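## Task

A free-standing wooden chest with seven shallow drawers sits on the table, drawer fronts facing the arm, and its uppermost drawer contains three small round tea tins. Pull that drawer open and place one tin on the table so that it rests fully on the table top, upright or on its side. When finished, the remaining two tins must still be inside that drawer, all seven drawers must be closed, and the chest must be at its original spot. It counts as failed if any object is still in motion, if the hand still touches any tin, drawer or the chest from two opposite sides even with slight force, or if the robot still carries more than 20% of the weight of any of them, friction on their sides included. Release everything and withdraw the hand at the end.

## Robot and tools

Robot: one arm carrying a five-finger right hand. Its reference is the hand point, a spot 0.05 m ahead of the palm where the index pad and thumb tip meet in a pinch. Hand axes: +z runs along the straightened fingers (which extend 0.06 to 0.07 m past the point), +y points out of the palm, +x crosses the palm toward the little finger. Sideways the hand spans 0.08 m on the little-finger side and 0.02 m (thumb turned in front) up to 0.09 m on the thumb side. A wrist bracket on the little-finger side protrudes 0.03 m beyond the point along +y and 0.11 m across the palm, and can collide. Rotating the hand, especially about x or y, shifts the point slightly.

Scene frame: origin on the table top beneath the arm base, +z up, +y to the left when facing along +x. Result state lines give end_effector_position in metres, end_effector_quat_wxyz, and linear and angular velocities. Printed positions may be slightly wrong at long reach. "Hand target" shows the pose the controller currently drives toward. A "pose unreachable" line means the clearance check altered or blocked the command.

A row is 14 numbers, each from -1 to 1: dx, dy, dz, rx, ry, rz, little, ring, middle, index, thumb_bend, thumb_turn, force_limit, speed. The first six are an offset, not a pose: a displacement from the hand point's measured pose at the start of the action, expressed in the hand point's own axes; 1.0 equals 0.6 m or 180 degrees, and rx, ry, rz form a single rotation vector. Every row of an action is measured from that same start pose, not added to the previous row. The six finger numbers are absolute targets: -1 open or straight, +1 fully curled; thumb_turn -1 beside the palm, +1 opposite the fingers. A pinch is roughly index 0.22, thumb_bend 0.75, thumb_turn 0.57. force_limit maps -1..1 linearly to about 0..10 N at the fingertip (0..15 N for the two thumb motors) and only stops closing motion. speed maps -1..1 to near zero..full, full meaning 0.6 s for a whole finger stroke. For a gentle grip close at speed -0.9 or less. Whole-hand wraps suit objects 0.035 to 0.08 m wide, thumb turned in beforehand.

execute_actions(actions): a list of actions; each action is a list of up to 15 rows, one per 1/30 s step, the last row repeating to fill 15 steps. Empty list returns state and images. Per step the command is clipped to 100 mm and 16 degrees from the measured pose, and the arm lags commands by about 0.17 s, so large offsets need several actions.

move(target, speed, stop_force, blocking): target is one 14-number row; its pose part is an offset from the pose in the latest result showing one, in hand axes, same scale. The path is straight, 0.5 to 10 s long, and ignores obstacles. speed is m/s, 0.002 to 0.5 (default 0.25); turning allowed up to twice that in rad/s. stop_force, 13 to 80 N, ends the path once the wrist sensor sees that much extra push against the motion for two steps, then backs up two steps; it is measured along the target direction in starting hand axes, so don't trust it on rotating moves, and omit it when leaving a contact. Use it only with slow speed. blocking=false returns after 0.5 s; not allowed with stop_force; poll with wait(0) or call stop. The "move:" line reports the ending: done, off_target, moving, held, fault, or contact (stop_force triggered; overrides others), plus limits=paced (pose clipped) or limits=held (steps blocked), and distance to target.

wait(seconds 0 to 10) lets time pass holding the last command. stop brakes a running move. zoom_image(camera cam_high or cam_wrist, region [x0, y0, x1, y1] pixels, at most 504 by 504). show_instructions shows reference images. finished_scene(scene) ends the current scene by its number, irreversibly.

Hand readouts list six values in motor order: hand_measured (position on the target scale), hand_stopped_by (moving, target, force, stalled, fault), hand_load_n (fingertip force, positive pushing open). A slipped grip shows as loads near zero. Locked motors resist at least 15 N. To loosen, send targets more open than measured; repeating numbers keeps a grip.

Wrist force and Wrist torque lines are in the end-effector axes; offsets up to about 5.5 N, noise up to 3.4 N, saturation near 100 N; "no reading" is harmless.

Cameras: cam_high 896x504 fixed overhead view, cam_wrist 504x504 fisheye on the hand.

Avoid: the arm is stiff, so commanding past a firm contact without slow stop_force can trigger a fault. Joint torque over limits (wrist joints 49.1 N m, elbow 136) or any outside force of 150 N halts the arm for 10 s and drops the rest of the call. Holding loads heats motors: warning at 70 C, braking at 85 C. Do not knock or drop objects off the table, slam drawers, or push hard; loose objects may get brief external nudges. Finish with the hand open and clear of everything, nothing moving.

Each tool is called after "Call:" in YAML: its name, and indented under it one key for each argument.

Reference images:

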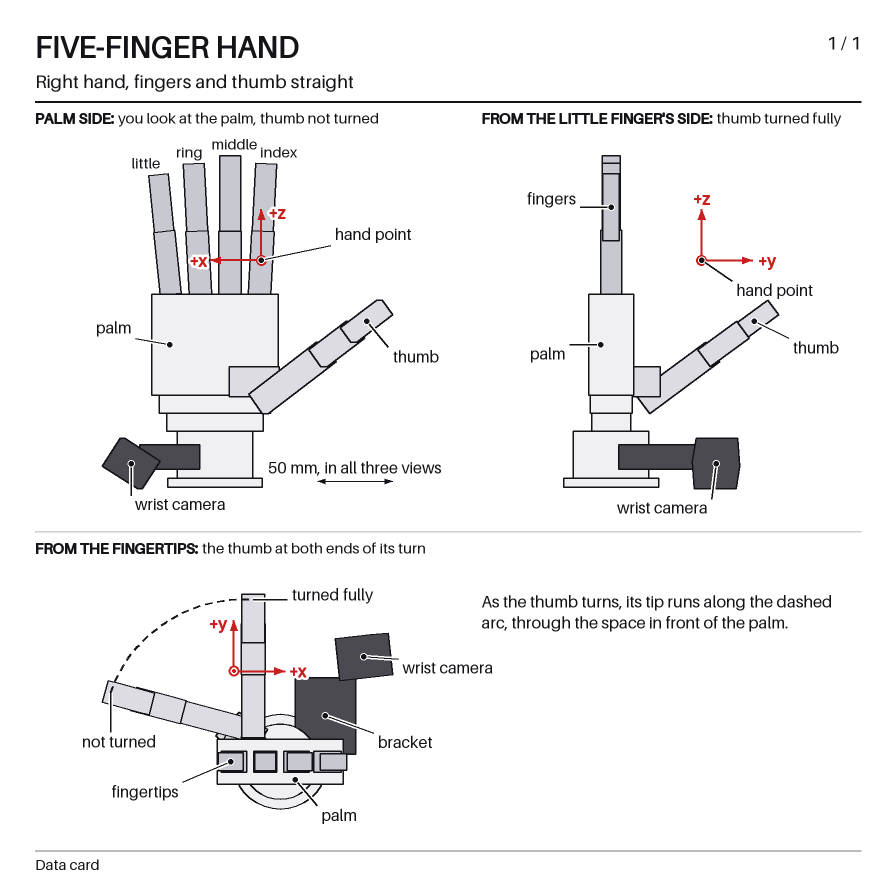

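## Session

Call:
execute_actions:
  actions: []

Scene clock: 0.00 s.
end_effector_position=(+0.7970, +0.3912, +0.1816) hand_measured=(-1.000, -1.000, -1.000, -1.000, -1.000, -1.000) hand_load_n=(+0.0, +0.0, +0.0, +0.0, +0.0, +0.0) hand_stopped_by=(target, target, target, target, target, target) hand_force_limit=0.00 hand_speed=-0.80 end_effector_quat_wxyz=(+0.057, +0.852, +0.432, +0.289) end_effector_velocity=(+0.000, -0.000, +0.001) end_effector_angular_velocity=(+0.000, +0.000, -0.001)
Joint positions: [ 0.343 -1.007  1.518  0.463  1.608  0.968]
Joint velocities: [-0.001 -0.001 -0.001  0.002 -0.     0.   ]
Wrist force (N, on the end effector, along its own x y z axes, offset not removed): no reading
Wrist torque (N m, same axes, about the end effector's origin, offset not removed): no reading
Hand target: +0.797, +0.391, +0.182; +0.057, +0.852, +0.432, +0.289

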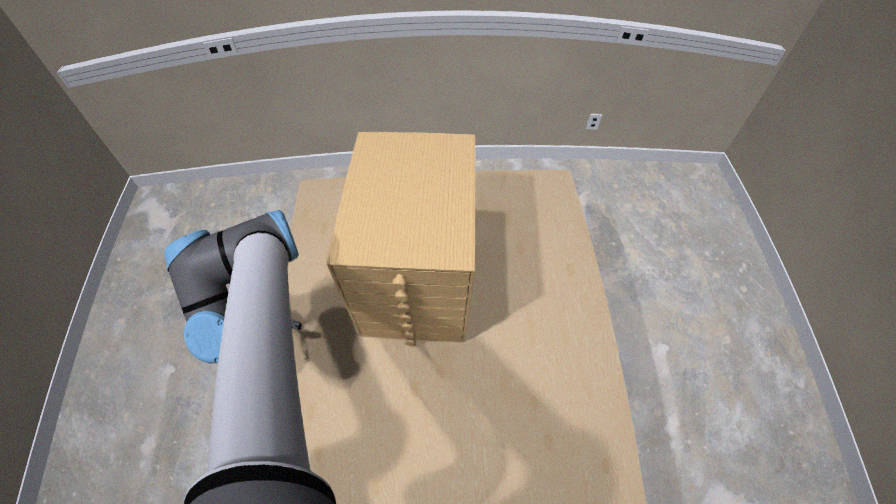

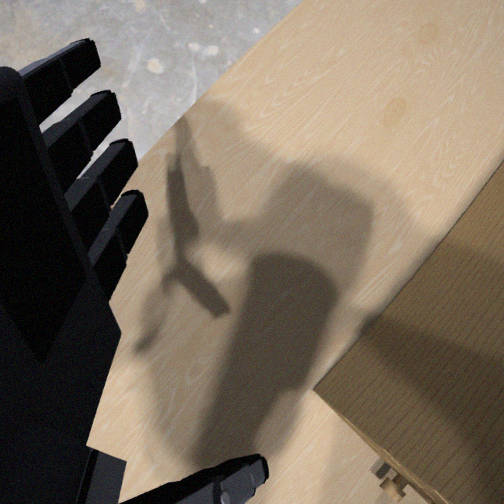

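Call:
zoom_image:
  camera: "cam_high"
  region: [310, 240, 510, 360]

Call:
zoom_image:
  camera: "cam_wrist"
  region: [304, 380, 504, 504]

Region (310, 240, 510, 360) of cam_high's 896x504 image, scaled by 2.520, with more detail than that image has; it fills the top 302 rows of this view, and the rest is white.

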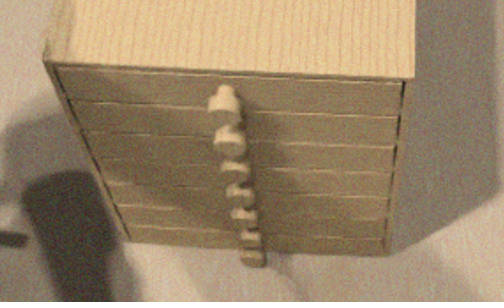

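Region (304, 380, 504, 504) of cam_wrist's 504x504 image, scaled by 2.520, with more detail than that image has; it fills the top 312 rows of this view, and the rest is white.

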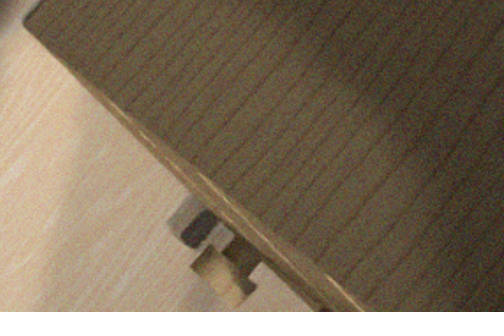

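Call:
move:
  target: [-0.3535,0.153,-0.4435,0.1552,-0.114,-0.1687,-1,-1,-1,-1,-1,-1,0,0.5]
  speed: 0.25

Scene clock: 15.20 s.
end_effector_position=(+0.6201, +0.1308, +0.3392) hand_measured=(-1.000, -1.000, -1.000, -1.000, -1.000, -1.000) hand_load_n=(+0.0, +0.0, +0.0, +0.0, +0.0, +0.0) hand_stopped_by=(target, target, target, target, target, target) hand_force_limit=0.00 hand_speed=0.50 end_effector_quat_wxyz=(+0.000, +0.737, +0.676, -0.000) end_effector_velocity=(-0.001, -0.002, +0.002) end_effector_angular_velocity=(-0.002, +0.001, +0.004)
Joint positions: [-0.02  -1.323  1.705  1.19   1.567  0.069]
Joint velocities: [-0.002 -0.003  0.001  0.004  0.002 -0.006]
Wrist force (N, on the end effector, along its own x y z axes, offset not removed): [-4.5 -1.9 -0.1]
Wrist torque (N m, same axes, about the end effector's origin, offset not removed): [-0.15 0.65 -0.19]
Hand target: +0.620, +0.131, +0.339; +0.000, +0.737, +0.676, -0.000
Off the commanded pose: 0.000 m, 0 deg.
move: done
camera_calibration (this result's frames):
cam_wrist: T_world_to_cam=[[0.974229, -0.225068, 0.0148757, -0.57693], [-0.198345, -0.82342, 0.531638, 0.0488113], [-0.107406, -0.520888, -0.846841, 0.54776], [0, 0, 0, 1]] pos_world=[0.630577, 0.195665, 0.446498]

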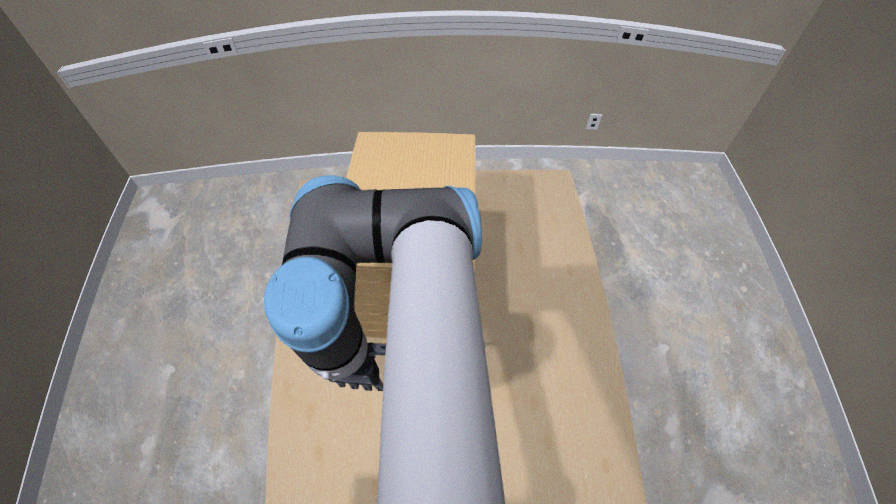

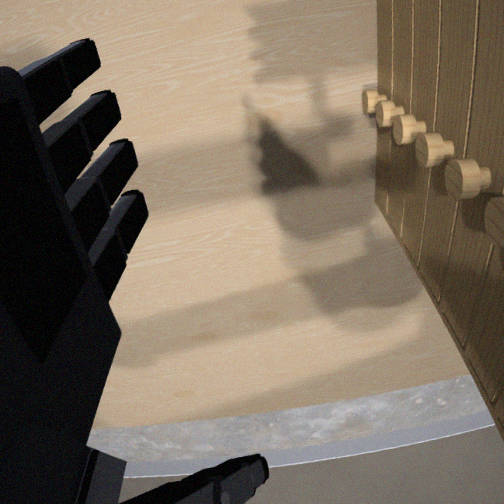

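Call:
move:
  target: [-0.008,0.11,0.0,0,0,0,-1,-1,-1,-0.3,0.2,0.57,0,0.5]
  speed: 0.15

Scene clock: 18.40 s.
end_effector_position=(+0.6852, +0.1204, +0.3393) hand_measured=(-1.000, -1.000, -1.000, -0.300, +0.200, +0.570) hand_load_n=(+0.0, +0.0, +0.0, +0.0, +0.0, +0.0) hand_stopped_by=(target, target, target, target, target, target) hand_force_limit=0.00 hand_speed=0.50 end_effector_quat_wxyz=(+0.000, +0.737, +0.676, -0.000) end_effector_velocity=(+0.002, -0.001, -0.000) end_effector_angular_velocity=(-0.001, -0.000, +0.000)
Joint positions: [-0.035 -1.227  1.577  1.222  1.567  0.054]
Joint velocities: [-0.001  0.003 -0.004  0.001  0.001 -0.001]
Wrist force (N, on the end effector, along its own x y z axes, offset not removed): [-4.0 -4.6 3.0]
Wrist torque (N m, same axes, about the end effector's origin, offset not removed): [-0.77 0.52 -0.21]
Hand target: +0.685, +0.120, +0.339; +0.000, +0.737, +0.676, -0.000
Off the commanded pose: 0.000 m, 0 deg.
move: done
camera_calibration (this result's frames):
cam_wrist: T_world_to_cam=[[0.974231, -0.225063, 0.0148767, -0.642725], [-0.198348, -0.823453, 0.531586, 0.0531489], [-0.10739, -0.520838, -0.846874, 0.549425], [0, 0, 0, 1]] pos_world=[0.695707, 0.185273, 0.446602]

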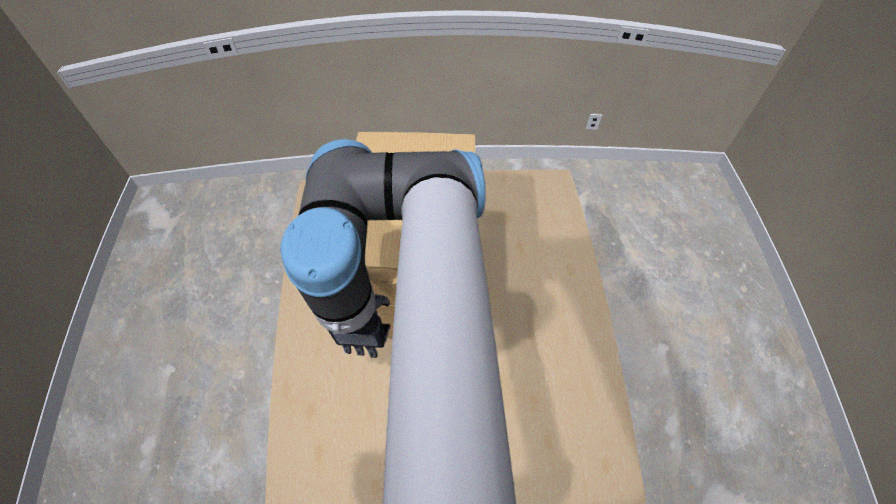

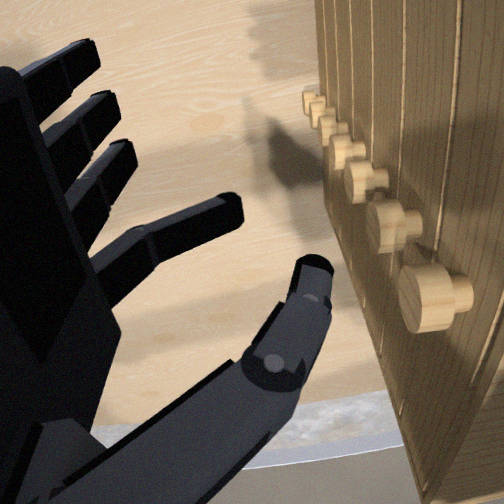

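Call:
move:
  target: [-0.04,0.03,-0.02,0,0,0,-1,-1,-1,-0.1,0.55,0.57,0,0.5]
  speed: 0.1

Scene clock: 27.93 s.
end_effector_position=(+0.7010, +0.0951, +0.3513) hand_measured=(-1.000, -1.000, -1.000, -0.100, +0.550, +0.570) hand_load_n=(+0.0, +0.0, +0.0, +0.0, +0.0, +0.0) hand_stopped_by=(target, target, target, target, target, target) hand_force_limit=0.00 hand_speed=0.50 end_effector_quat_wxyz=(+0.000, +0.737, +0.676, -0.000) end_effector_velocity=(+0.001, -0.001, +0.001) end_effector_angular_velocity=(-0.000, -0.001, +0.002)
Joint positions: [-0.074 -1.218  1.542  1.248  1.567  0.015]
Joint velocities: [-0.001  0.    -0.003  0.002  0.    -0.003]
Wrist force (N, on the end effector, along its own x y z axes, offset not removed): [-1.7 -6.8 1.2]
Wrist torque (N m, same axes, about the end effector's origin, offset not removed): [-1.05 0.34 -0.36]
Hand target: +0.701, +0.095, +0.351; +0.000, +0.737, +0.676, +0.000
Off the commanded pose: 0.000 m, 0 deg.
move: done
camera_calibration (this result's frames):
cam_wrist: T_world_to_cam=[[0.974229, -0.225073, 0.0148481, -0.663901], [-0.198343, -0.823463, 0.531571, 0.0291481], [-0.107415, -0.520817, -0.846884, 0.548068], [0, 0, 0, 1]] pos_world=[0.711443, 0.160019, 0.458513]

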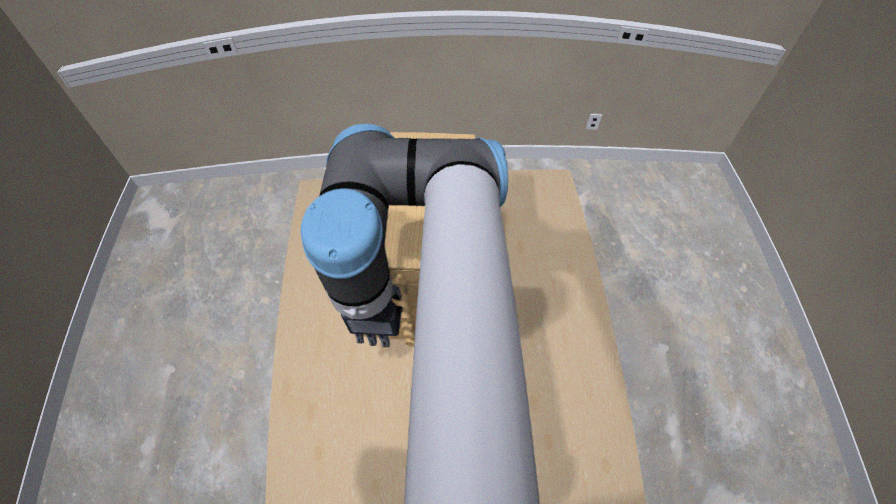

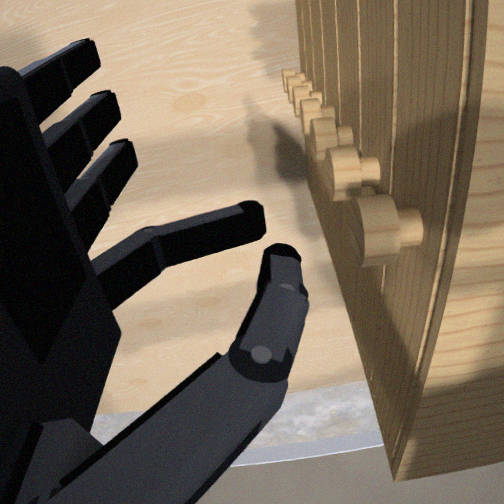

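Call:
move:
  target: [-0.011,0.015,-0.004,-0.067,0,0,-1,-1,-1,-0.38,0.5,0.57,0,0.5]
  speed: 0.1

Scene clock: 35.27 s.
end_effector_position=(+0.7093, +0.0878, +0.3536) hand_measured=(-1.000, -1.000, -1.000, -0.380, +0.500, +0.570) hand_load_n=(+0.0, +0.0, +0.0, +0.0, +0.0, +0.0) hand_stopped_by=(target, target, target, target, target, target) hand_force_limit=0.00 hand_speed=0.50 end_effector_quat_wxyz=(+0.077, +0.733, +0.672, +0.070) end_effector_velocity=(+0.001, -0.000, +0.000) end_effector_angular_velocity=(-0.000, -0.014, +0.000)
Joint positions: [-0.084 -1.299  1.635  1.027  1.568  0.006]
Joint velocities: [-0.    -0.005  0.006 -0.015 -0.001 -0.001]
Wrist force (N, on the end effector, along its own x y z axes, offset not removed): [-0.4 -3.3 0.1]
Wrist torque (N m, same axes, about the end effector's origin, offset not removed): [-0.43 0.08 -0.09]
Hand target: +0.709, +0.088, +0.354; +0.077, +0.733, +0.672, +0.071
Off the commanded pose: 0.000 m, 0 deg.
move: done
camera_calibration (this result's frames):
cam_wrist: T_world_to_cam=[[0.949657, -0.223134, 0.219916, -0.728937], [-0.305627, -0.814143, 0.493724, 0.112179], [0.0688772, -0.53608, -0.841352, 0.421453], [0, 0, 0, 1]] pos_world=[0.697497, 0.154612, 0.45951]

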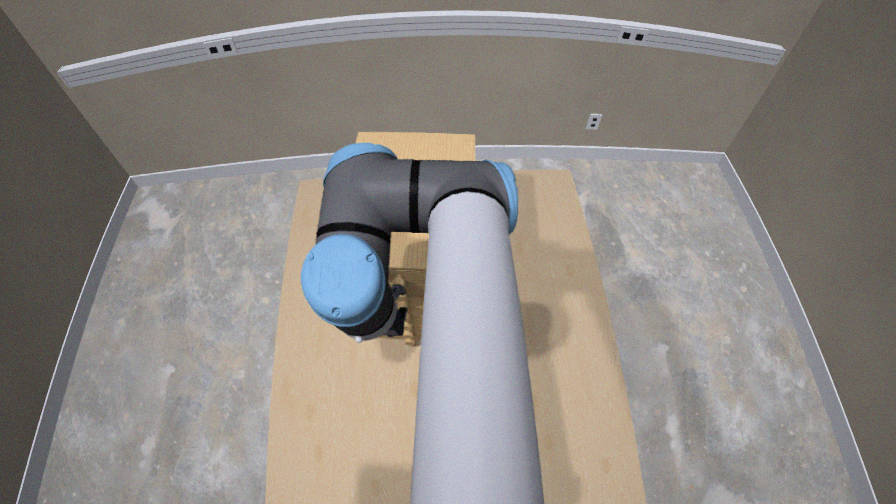

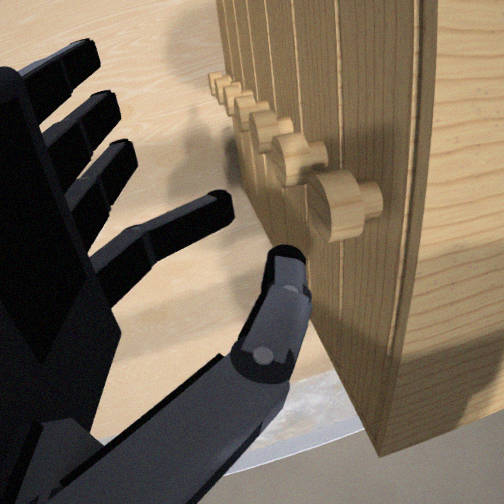

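Call:
move:
  target: [0,0.035,0.0075,0,0,0,-1,-1,-1,-0.38,0.5,0.57,0,0.5]
  speed: 0.03

Scene clock: 37.53 s.
end_effector_position=(+0.7304, +0.0860, +0.3536) hand_measured=(-1.000, -1.000, -1.000, -0.380, +0.500, +0.570) hand_load_n=(+0.0, +0.0, +0.0, +0.0, +0.0, +0.0) hand_stopped_by=(target, target, target, target, target, target) hand_force_limit=0.00 hand_speed=0.50 end_effector_quat_wxyz=(+0.077, +0.733, +0.672, +0.071) end_effector_velocity=(+0.003, -0.001, -0.000) end_effector_angular_velocity=(-0.000, +0.001, -0.001)
Joint positions: [-0.084 -1.266  1.592  1.038  1.568  0.006]
Joint velocities: [-0.001  0.005 -0.006  0.002  0.    -0.   ]
Wrist force (N, on the end effector, along its own x y z axes, offset not removed): [-4.2 -3.6 0.4]
Wrist torque (N m, same axes, about the end effector's origin, offset not removed): [-0.39 0.67 -0.25]
Hand target: +0.731, +0.086, +0.354; +0.077, +0.733, +0.672, +0.070
Off the commanded pose: 0.000 m, 0 deg.
move: done
camera_calibration (this result's frames):
cam_wrist: T_world_to_cam=[[0.949652, -0.223127, 0.219944, -0.749372], [-0.305633, -0.814159, 0.493693, 0.117174], [0.068913, -0.536059, -0.841363, 0.418991], [0, 0, 0, 1]] pos_world=[0.718581, 0.152797, 0.459496]

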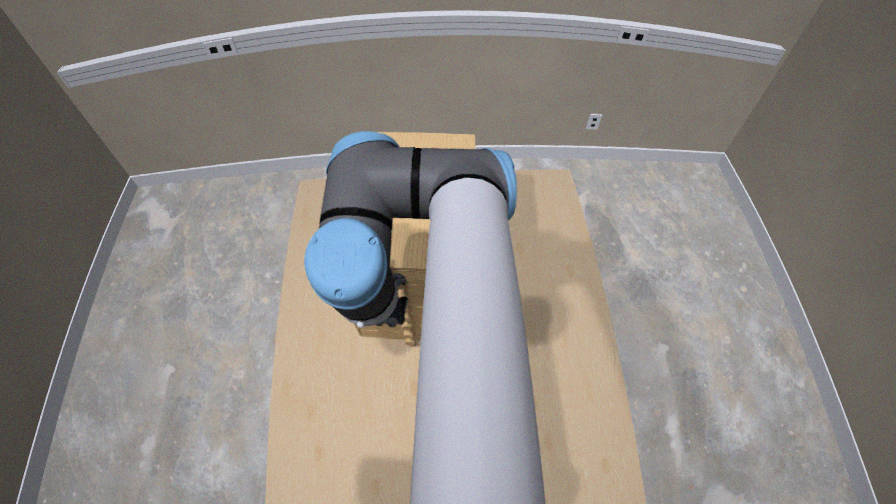

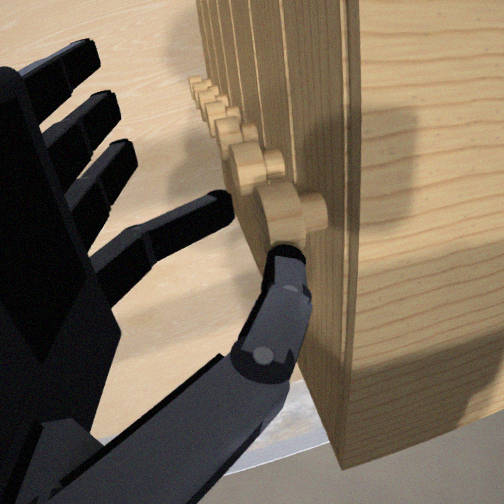

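Call:
move:
  target: [0,0.016,0.0034,0,0,0,-1,-1,-1,-0.38,0.5,0.57,0,0.5]
  speed: 0.02

Scene clock: 39.33 s.
end_effector_position=(+0.7399, +0.0851, +0.3536) hand_measured=(-1.000, -1.000, -1.000, -0.380, +0.500, +0.570) hand_load_n=(+0.0, +0.0, +0.0, +0.0, +0.0, +0.0) hand_stopped_by=(target, target, target, target, target, target) hand_force_limit=0.00 hand_speed=0.50 end_effector_quat_wxyz=(+0.077, +0.733, +0.672, +0.071) end_effector_velocity=(+0.003, -0.001, -0.001) end_effector_angular_velocity=(-0.001, +0.002, +0.000)
Joint positions: [-0.084 -1.252  1.572  1.043  1.568  0.006]
Joint velocities: [-0.001  0.006 -0.005  0.001  0.    -0.002]
Wrist force (N, on the end effector, along its own x y z axes, offset not removed): [-2.4 -4.5 2.1]
Wrist torque (N m, same axes, about the end effector's origin, offset not removed): [-0.70 0.33 -0.24]
Hand target: +0.740, +0.085, +0.354; +0.077, +0.733, +0.672, +0.071
Off the commanded pose: 0.000 m, 0 deg.
move: done
camera_calibration (this result's frames):
cam_wrist: T_world_to_cam=[[0.949651, -0.223123, 0.219954, -0.758588], [-0.305639, -0.814135, 0.493729, 0.119391], [0.0689099, -0.536097, -0.841339, 0.417897], [0, 0, 0, 1]] pos_world=[0.728087, 0.151975, 0.459501]

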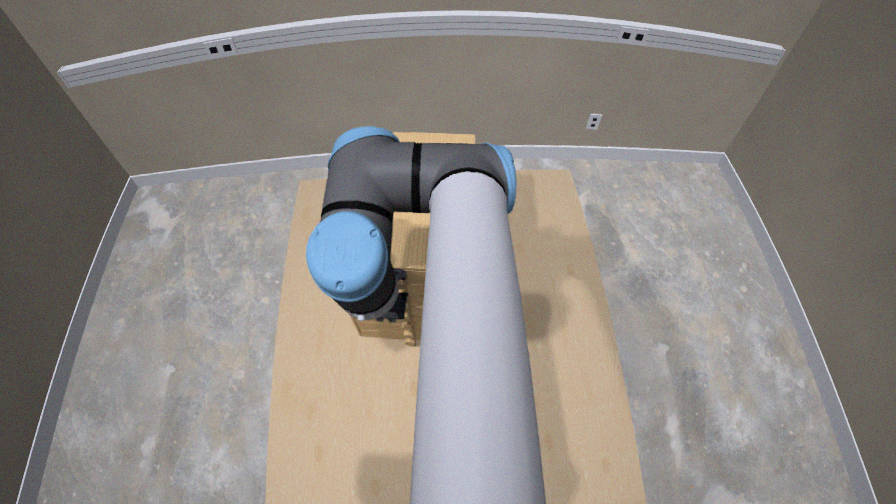

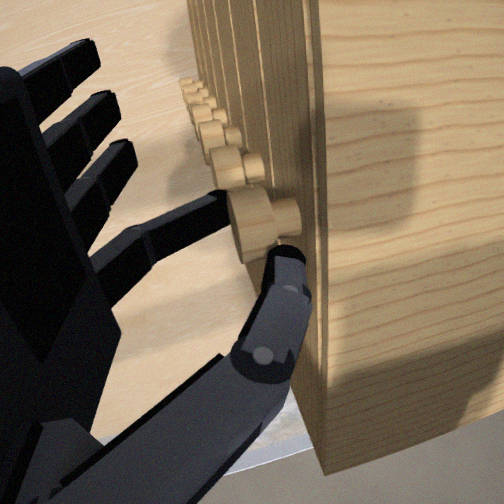

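Call:
execute_actions:
  actions:
    - [[0,0,0,0,0,0,-1,-1,-1,0.15,0.8,0.57,-0.2,-0.75]]
    - [[0,0,0,0,0,0,-1,-1,-1,0.15,0.8,0.57,-0.2,-0.75]]
    - [[0,0,0,0,0,0,-1,-1,-1,0.15,0.8,0.57,-0.2,-0.75]]

Scene clock: 42.03 s.
end_effector_position=(+0.7398, +0.0852, +0.3535) hand_measured=(-1.000, -1.000, -1.000, -0.120, +0.690, +0.570) hand_load_n=(+0.0, +0.0, +0.0, +7.0, +6.0, +0.0) hand_stopped_by=(target, target, target, force, force, target) hand_force_limit=-0.20 hand_speed=-0.75 end_effector_quat_wxyz=(+0.077, +0.733, +0.672, +0.070) end_effector_velocity=(+0.000, -0.001, +0.001) end_effector_angular_velocity=(-0.000, -0.002, +0.000)
Joint positions: [-0.084 -1.252  1.572  1.043  1.568  0.006]
Joint velocities: [-0.001 -0.001 -0.    -0.001 -0.    -0.001]
Wrist force (N, on the end effector, along its own x y z axes, offset not removed): [-6.7 -5.6 3.7]
Wrist torque (N m, same axes, about the end effector's origin, offset not removed): [-0.68 1.00 -0.49]
Hand target: +0.740, +0.085, +0.354; +0.077, +0.733, +0.672, +0.070
Off the commanded pose: 0.000 m, 0 deg.
camera_calibration (this result's frames):
cam_wrist: T_world_to_cam=[[0.949695, -0.223131, 0.219753, -0.758504], [-0.305536, -0.814167, 0.49374, 0.119327], [0.0687473, -0.536045, -0.841386, 0.418013], [0, 0, 0, 1]] pos_world=[0.728069, 0.151981, 0.459478]

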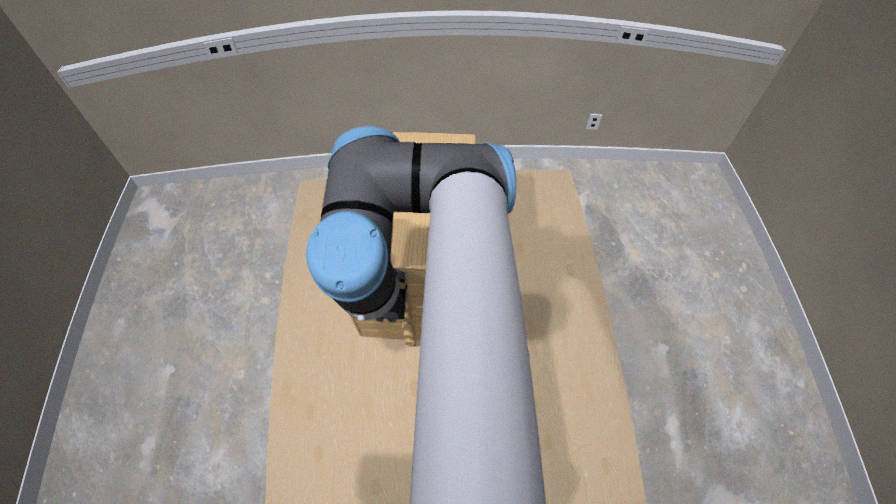

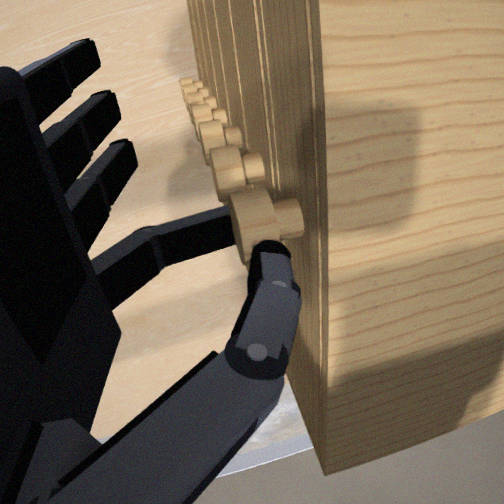

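Gripped. Pull slowly 3 cm.

Call:
move:
  target: [0,-0.049,-0.0104,0,0,0,-1,-1,-1,0.15,0.8,0.57,-0.2,-0.75]
  speed: 0.02

Scene clock: 44.30 s.
end_effector_position=(+0.7102, +0.0877, +0.3535) hand_measured=(-1.000, -1.000, -1.000, -0.120, +0.690, +0.570) hand_load_n=(+0.0, +0.0, +0.0, +7.0, +6.0, +0.0) hand_stopped_by=(target, target, target, force, force, target) hand_force_limit=-0.20 hand_speed=-0.75 end_effector_quat_wxyz=(+0.077, +0.733, +0.672, +0.070) end_effector_velocity=(-0.003, +0.001, +0.000) end_effector_angular_velocity=(+0.000, +0.000, +0.000)
Joint positions: [-0.084 -1.298  1.633  1.028  1.568  0.006]
Joint velocities: [ 0.001 -0.004  0.005 -0.     0.     0.001]
Wrist force (N, on the end effector, along its own x y z axes, offset not removed): [-3.7 -5.2 3.1]
Wrist torque (N m, same axes, about the end effector's origin, offset not removed): [-0.64 0.59 -0.28]
Hand target: +0.710, +0.088, +0.353; +0.077, +0.733, +0.672, +0.070
Off the commanded pose: 0.000 m, 0 deg.
move: done
camera_calibration (this result's frames):
cam_wrist: T_world_to_cam=[[0.949696, -0.223133, 0.219749, -0.729745], [-0.305536, -0.814164, 0.493745, 0.112352], [0.0687409, -0.536048, -0.841384, 0.421393], [0, 0, 0, 1]] pos_world=[0.698397, 0.15453, 0.45944]

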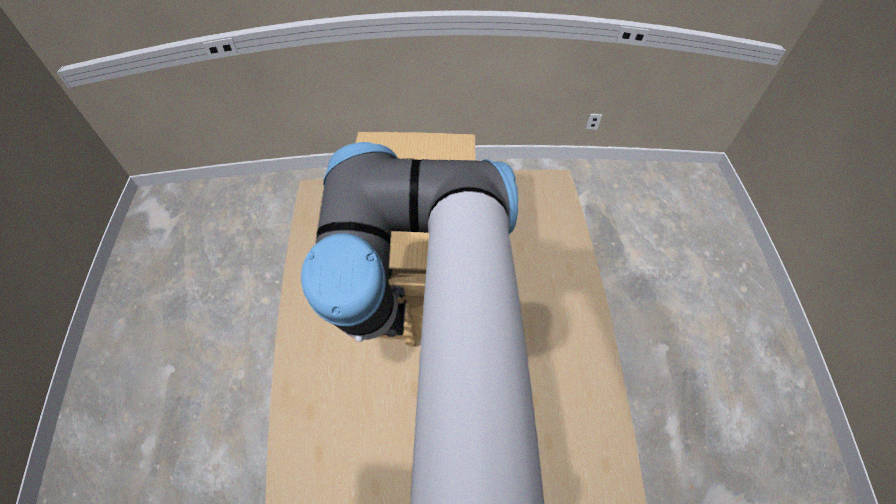

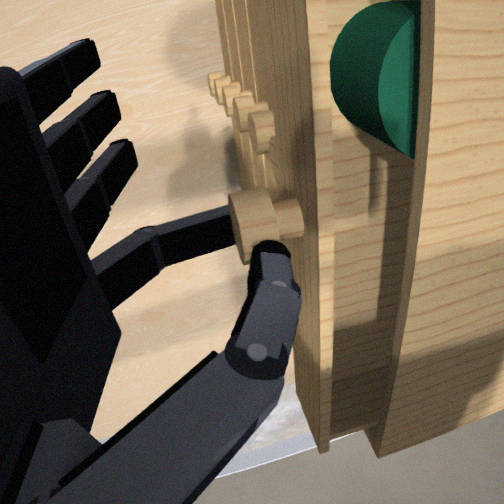

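Call:
move:
  target: [0,-0.163,-0.0347,0,0,0,-1,-1,-1,0.15,0.8,0.57,-0.2,-0.75]
  speed: 0.04

Scene clock: 48.10 s.
end_effector_position=(+0.6108, +0.0962, +0.3534) hand_measured=(-1.000, -1.000, -1.000, -0.120, +0.690, +0.570) hand_load_n=(+0.0, +0.0, +0.0, +7.0, +6.0, +0.0) hand_stopped_by=(target, target, target, force, force, target) hand_force_limit=-0.20 hand_speed=-0.75 end_effector_quat_wxyz=(+0.077, +0.733, +0.672, +0.070) end_effector_velocity=(-0.003, +0.000, -0.001) end_effector_angular_velocity=(+0.000, +0.002, -0.000)
Joint positions: [-0.083 -1.452  1.822  0.994  1.568  0.007]
Joint velocities: [-0.    -0.003  0.005 -0.    -0.    -0.   ]
Wrist force (N, on the end effector, along its own x y z axes, offset not removed): [-2.3 -2.1 6.2]
Wrist torque (N m, same axes, about the end effector's origin, offset not removed): [-0.39 0.30 -0.13]
Hand target: +0.611, +0.096, +0.353; +0.077, +0.733, +0.672, +0.070
Off the commanded pose: 0.000 m, 0 deg.
move: done
camera_calibration (this result's frames):
cam_wrist: T_world_to_cam=[[0.949695, -0.223138, 0.219747, -0.633482], [-0.305541, -0.814153, 0.493761, 0.0889817], [0.0687311, -0.536064, -0.841375, 0.432736], [0, 0, 0, 1]] pos_world=[0.59906, 0.163065, 0.459363]

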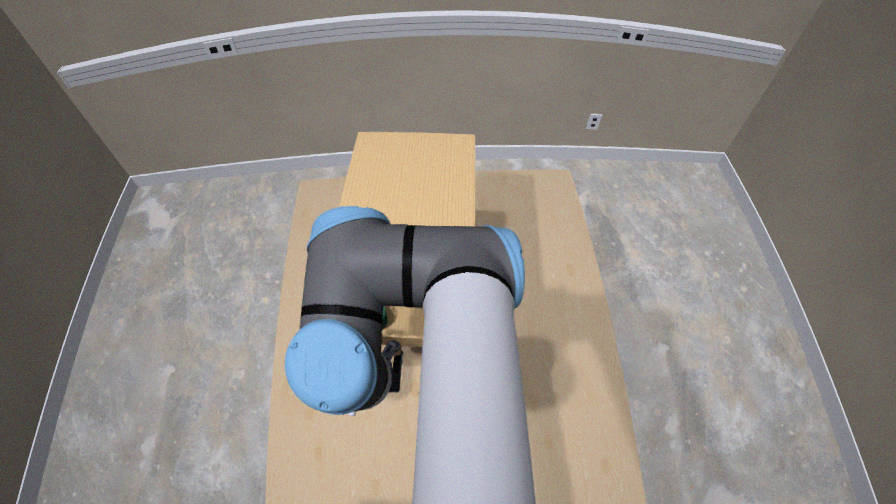

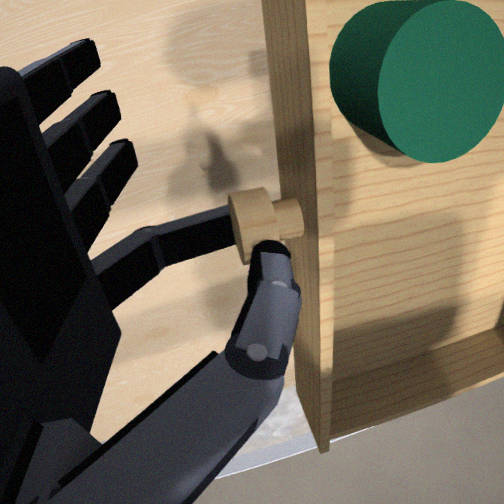

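Call:
execute_actions:
  actions:
    - [[0,0,0,0,0,0,-1,-1,-1,-0.45,0.5,0.57,-0.2,0.0]]
    - [[0,-0.02,-0.006,0,0,0,-1,-1,-1,-0.45,0.5,0.57,-0.2,0.0],[0,-0.03,-0.008,0,0,0,-1,-1,-1,-0.45,0.5,0.57,-0.2,0.0],[0,-0.04,-0.011,0,0,0,-1,-1,-1,-0.45,0.5,0.57,-0.2,0.0],[0,-0.05,-0.013,0,0,0,-1,-1,-1,-0.45,0.5,0.57,-0.2,0.0],[0,-0.06,-0.015,0,0,0,-1,-1,-1,-0.45,0.5,0.57,-0.2,0.0]]

Scene clock: 58.60 s.
end_effector_position=(+0.5753, +0.0993, +0.3546) hand_measured=(-1.000, -1.000, -1.000, -0.450, +0.500, +0.570) hand_load_n=(+0.0, +0.0, +0.0, +0.0, +0.0, +0.0) hand_stopped_by=(target, target, target, target, target, target) hand_force_limit=-0.20 hand_speed=0.00 end_effector_quat_wxyz=(+0.077, +0.733, +0.672, +0.070) end_effector_velocity=(-0.013, +0.001, -0.000) end_effector_angular_velocity=(-0.000, +0.003, +0.001)
Joint positions: [-0.083 -1.509  1.883  0.99   1.569  0.008]
Joint velocities: [ 0.    -0.019  0.021  0.001  0.    -0.001]
Wrist force (N, on the end effector, along its own x y z axes, offset not removed): [-1.0 -5.3 1.7]
Wrist torque (N m, same axes, about the end effector's origin, offset not removed): [-0.84 0.07 -0.20]
Hand target: +0.574, +0.099, +0.355; +0.077, +0.733, +0.672, +0.070
Off the commanded pose: 0.001 m, 0 deg.
camera_calibration (this result's frames):
cam_wrist: T_world_to_cam=[[0.94968, -0.223187, 0.219762, -0.599307], [-0.30559, -0.814148, 0.49374, 0.0801078], [0.0687224, -0.536052, -0.841383, 0.437852], [0, 0, 0, 1]] pos_world=[0.563539, 0.166174, 0.460554]

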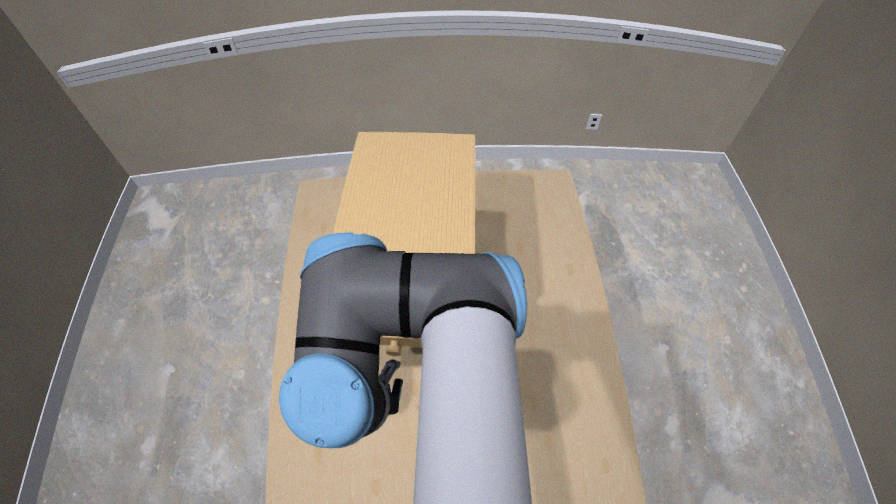

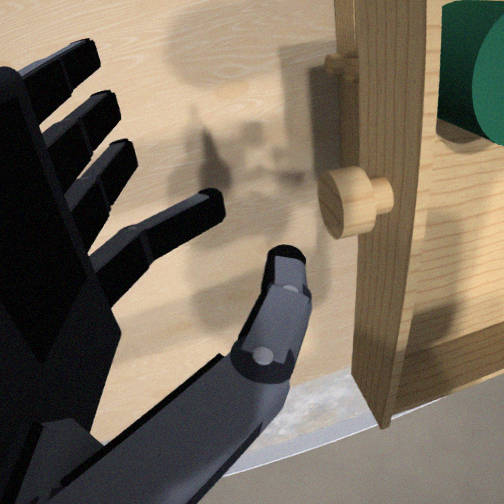

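Call:
move:
  target: [0.05,0.1265,-0.1945,0.2469,-0.1469,-0.4961,1,1,-0.45,-0.45,-0.6,1,0,0.0]
  speed: 0.3

Scene clock: 65.10 s.
end_effector_position=(+0.6278, +0.1249, +0.4848) hand_measured=(+1.000, +1.000, -0.450, -0.450, -0.600, +1.000) hand_load_n=(+0.0, +0.0, +0.0, +0.0, +0.0, +0.0) hand_stopped_by=(target, target, target, target, target, target) hand_force_limit=0.00 hand_speed=0.00 end_effector_quat_wxyz=(-0.016, +0.040, +0.923, -0.383) end_effector_velocity=(+0.001, -0.000, -0.000) end_effector_angular_velocity=(-0.004, +0.007, +0.011)
Joint positions: [ 0.15  -1.235  1.438  1.602  2.324 -1.238]
Joint velocities: [ 0.001  0.002 -0.002 -0.001  0.005 -0.012]
Wrist force (N, on the end effector, along its own x y z axes, offset not removed): [-4.6 -4.0 2.6]
Wrist torque (N m, same axes, about the end effector's origin, offset not removed): [-0.52 0.65 -0.33]
Hand target: +0.628, +0.125, +0.485; -0.016, +0.040, +0.923, -0.383
Off the commanded pose: 0.000 m, 0 deg.
move: done
camera_calibration (this result's frames):
cam_wrist: T_world_to_cam=[[0.201539, 0.695127, -0.690058, 0.124016], [0.859152, 0.212859, 0.465348, -0.793074], [0.470361, -0.686651, -0.554321, 0.184947], [0, 0, 0, 1]] pos_world=[0.569385, 0.2096, 0.557154]

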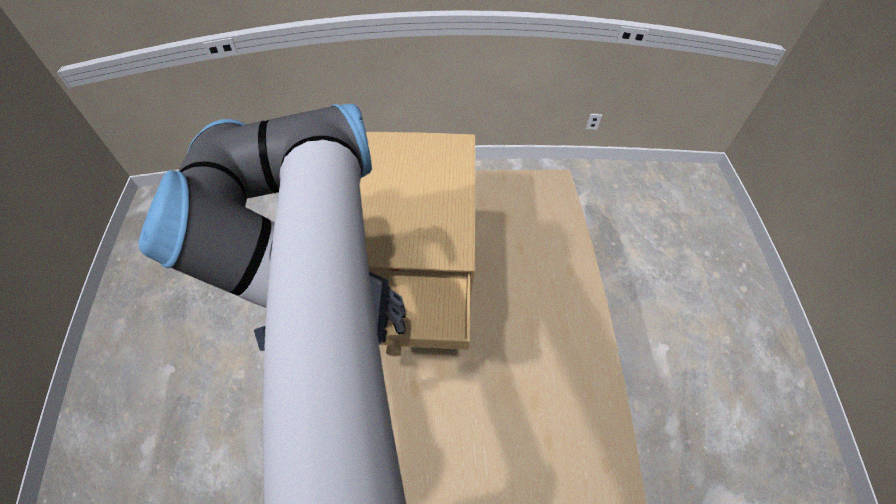

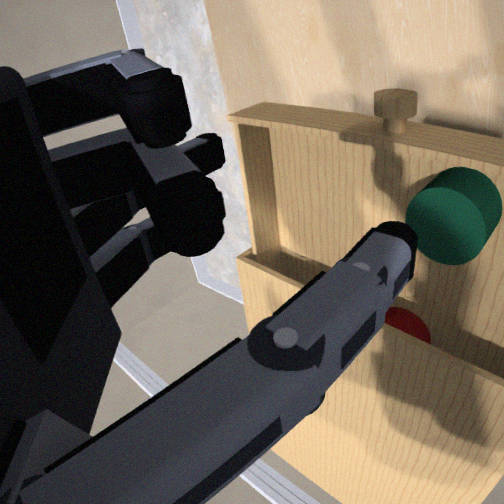

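Call:
move:
  target: [-0.1122,0.1146,0.0858,0,0.0864,-0.0864,1,1,-0.45,-0.45,-0.6,1,0,0.0]
  speed: 0.15

Scene clock: 75.83 s.
end_effector_position=(+0.6534, +0.1272, +0.4528) hand_measured=(+1.000, +1.000, -0.450, -0.450, -0.600, +1.000) hand_load_n=(+0.0, +0.0, +0.0, +0.0, +0.0, +0.0) hand_stopped_by=(target, target, target, target, target, target) hand_force_limit=0.00 hand_speed=0.00 end_effector_quat_wxyz=(-0.083, +0.012, +0.922, -0.379) end_effector_velocity=(+0.000, -0.001, +0.001) end_effector_angular_velocity=(+0.000, -0.003, -0.002)
Joint positions: [ 0.137 -1.136  1.376  1.683  2.297 -1.271]
Joint velocities: [-0.001 -0.002 -0.001 -0.     0.     0.001]
Wrist force (N, on the end effector, along its own x y z axes, offset not removed): [-4.7 -4.6 -1.0]
Wrist torque (N m, same axes, about the end effector's origin, offset not removed): [-0.49 0.84 -0.35]
Hand target: +0.653, +0.127, +0.453; -0.083, +0.012, +0.922, -0.379
Off the commanded pose: 0.068 m, 14 deg.
move: held; limits=held; held on 27 of 47 steps, including the last
pose unreachable: on one or more control steps of this call, first in action 0 (counted from 0), an arm could not follow its commanded pose, so it was not sent that pose on those steps. On the call's last step it was still not sent that pose. It may still have moved: this result reports where it is.
cause: the commanded pose would bring two parts of the arm too close to each other (joints 4 (wrist 1) to 6 (wrist 3) lie between them).
camera_calibration (this result's frames):
cam_wrist: T_world_to_cam=[[0.100221, 0.703975, -0.703118, 0.166126], [0.917, 0.208869, 0.33983, -0.781088], [0.386092, -0.678817, -0.624612, 0.242688], [0, 0, 0, 1]] pos_world=[0.605908, 0.210938, 0.53383]

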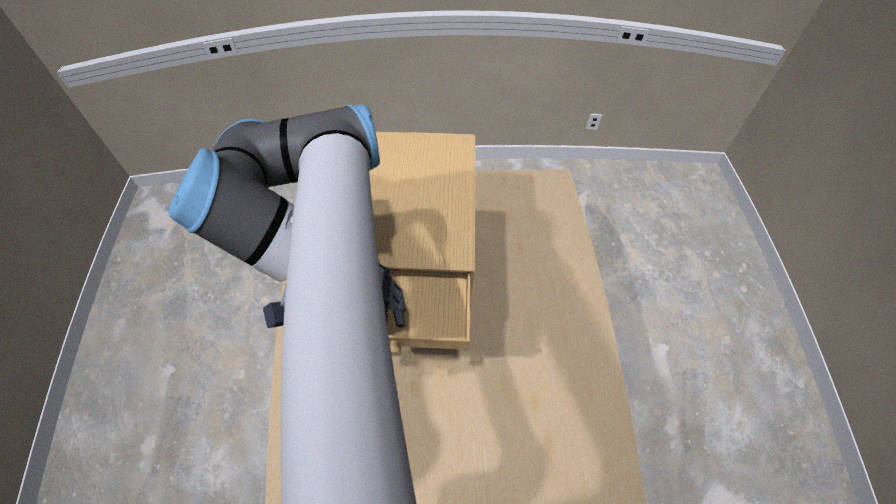

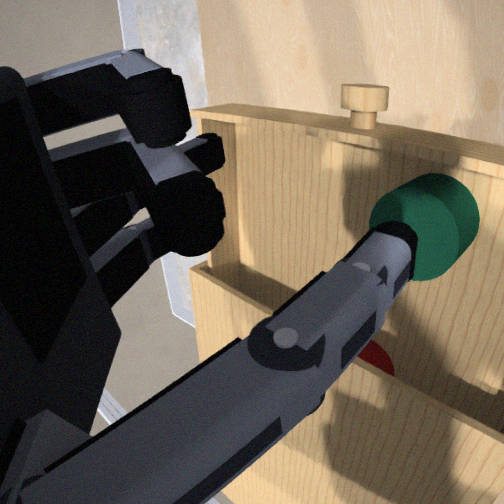

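Call:
move:
  target: [0,0,-0.02,-0.2311,0.1623,0.4884,1,1,-0.45,-0.45,-0.6,1,0,0.0]
  speed: 0.35

Scene clock: 85.43 s.
end_effector_position=(+0.6551, +0.1355, +0.4610) hand_measured=(+1.000, +1.000, -0.450, -0.450, -0.600, +1.000) hand_load_n=(+0.0, +0.0, +0.0, +0.0, +0.0, +0.0) hand_stopped_by=(target, target, target, target, target, target) hand_force_limit=0.00 hand_speed=0.00 end_effector_quat_wxyz=(-0.001, +0.736, +0.677, -0.000) end_effector_velocity=(-0.000, +0.000, +0.000) end_effector_angular_velocity=(+0.001, -0.006, -0.012)
Joint positions: [-0.013 -1.318  1.478  1.414  1.566  0.074]
Joint velocities: [ 0.001 -0.002  0.002 -0.006 -0.001  0.013]
Wrist force (N, on the end effector, along its own x y z axes, offset not removed): [-4.6 -4.1 2.6]
Wrist torque (N m, same axes, about the end effector's origin, offset not removed): [-0.74 0.68 -0.55]
Hand target: +0.655, +0.136, +0.461; -0.000, +0.737, +0.676, -0.000
Off the commanded pose: 0.000 m, 0 deg.
move: done; limits=paced
camera_calibration (this result's frames):
cam_wrist: T_world_to_cam=[[0.97485, -0.222467, 0.0132656, -0.611802], [-0.195335, -0.82427, 0.531436, -0.00681572], [-0.107292, -0.520661, -0.846995, 0.657042], [0, 0, 0, 1]] pos_world=[0.66558, 0.200372, 0.568249]

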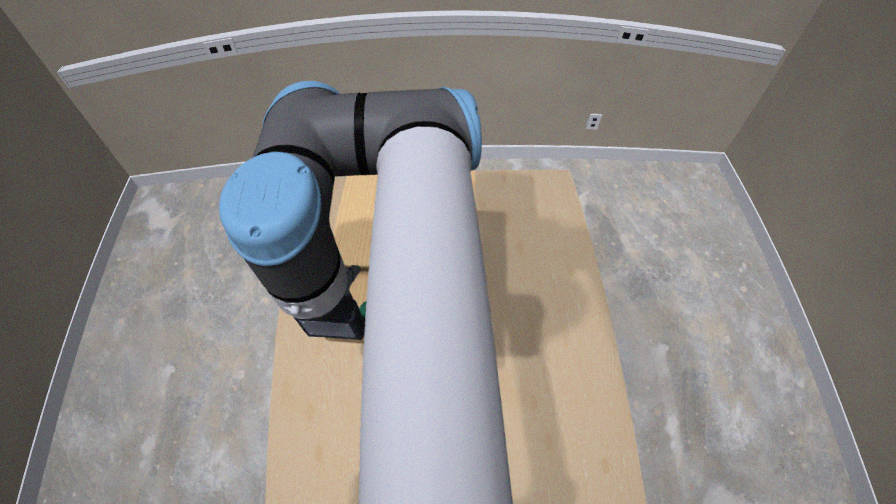

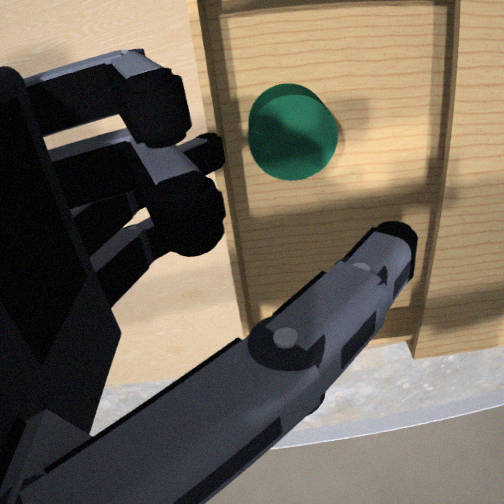

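Call:
move:
  target: [0.009,0.018,0.093,0.1954,0.1954,0.4718,1,1,-0.45,-0.45,-0.6,1,0,0.0]
  speed: 0.25

Scene clock: 91.73 s.
end_effector_position=(+0.6662, +0.1402, +0.4054) hand_measured=(+1.000, +1.000, -0.450, -0.450, -0.600, +1.000) hand_load_n=(+0.0, +0.0, +0.0, +0.0, +0.0, +0.0) hand_stopped_by=(target, target, target, target, target, target) hand_force_limit=0.00 hand_speed=0.00 end_effector_quat_wxyz=(-0.383, +0.923, -0.038, +0.015) end_effector_velocity=(-0.000, -0.000, +0.001) end_effector_angular_velocity=(+0.004, +0.003, -0.015)
Joint positions: [-0.275 -1.172  1.486  1.448  0.8    1.304]
Joint velocities: [-0.003 -0.003  0.003 -0.007 -0.005  0.017]
Wrist force (N, on the end effector, along its own x y z axes, offset not removed): [-5.8 -6.1 -1.2]
Wrist torque (N m, same axes, about the end effector's origin, offset not removed): [-0.83 0.88 -0.43]
Hand target: +0.666, +0.140, +0.405; -0.383, +0.923, -0.039, +0.015
Off the commanded pose: 0.000 m, 0 deg.
move: done
camera_calibration (this result's frames):
cam_wrist: T_world_to_cam=[[-0.19874, -0.696196, -0.689793, 0.512485], [-0.857402, -0.217418, 0.466468, 0.411114], [-0.474726, 0.684135, -0.55371, 0.570569], [0, 0, 0, 1]] pos_world=[0.725205, 0.0558273, 0.477667]

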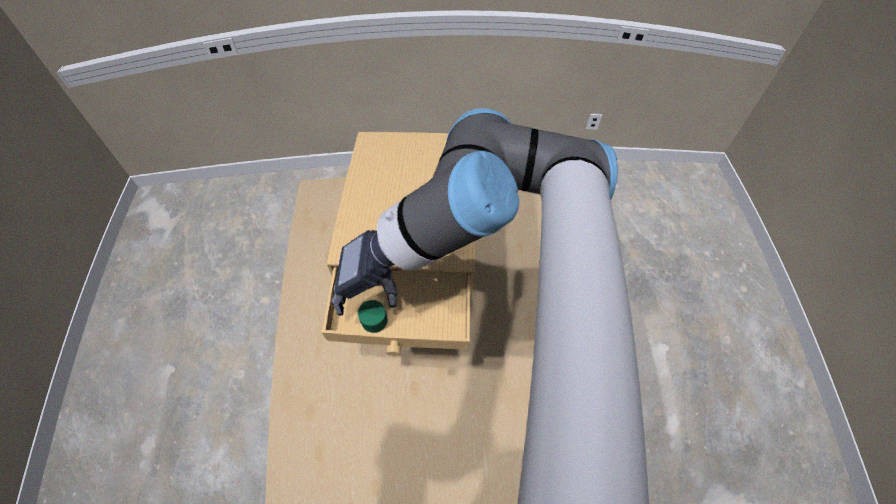

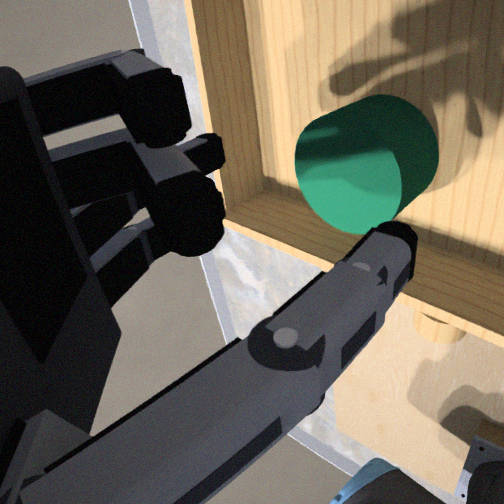

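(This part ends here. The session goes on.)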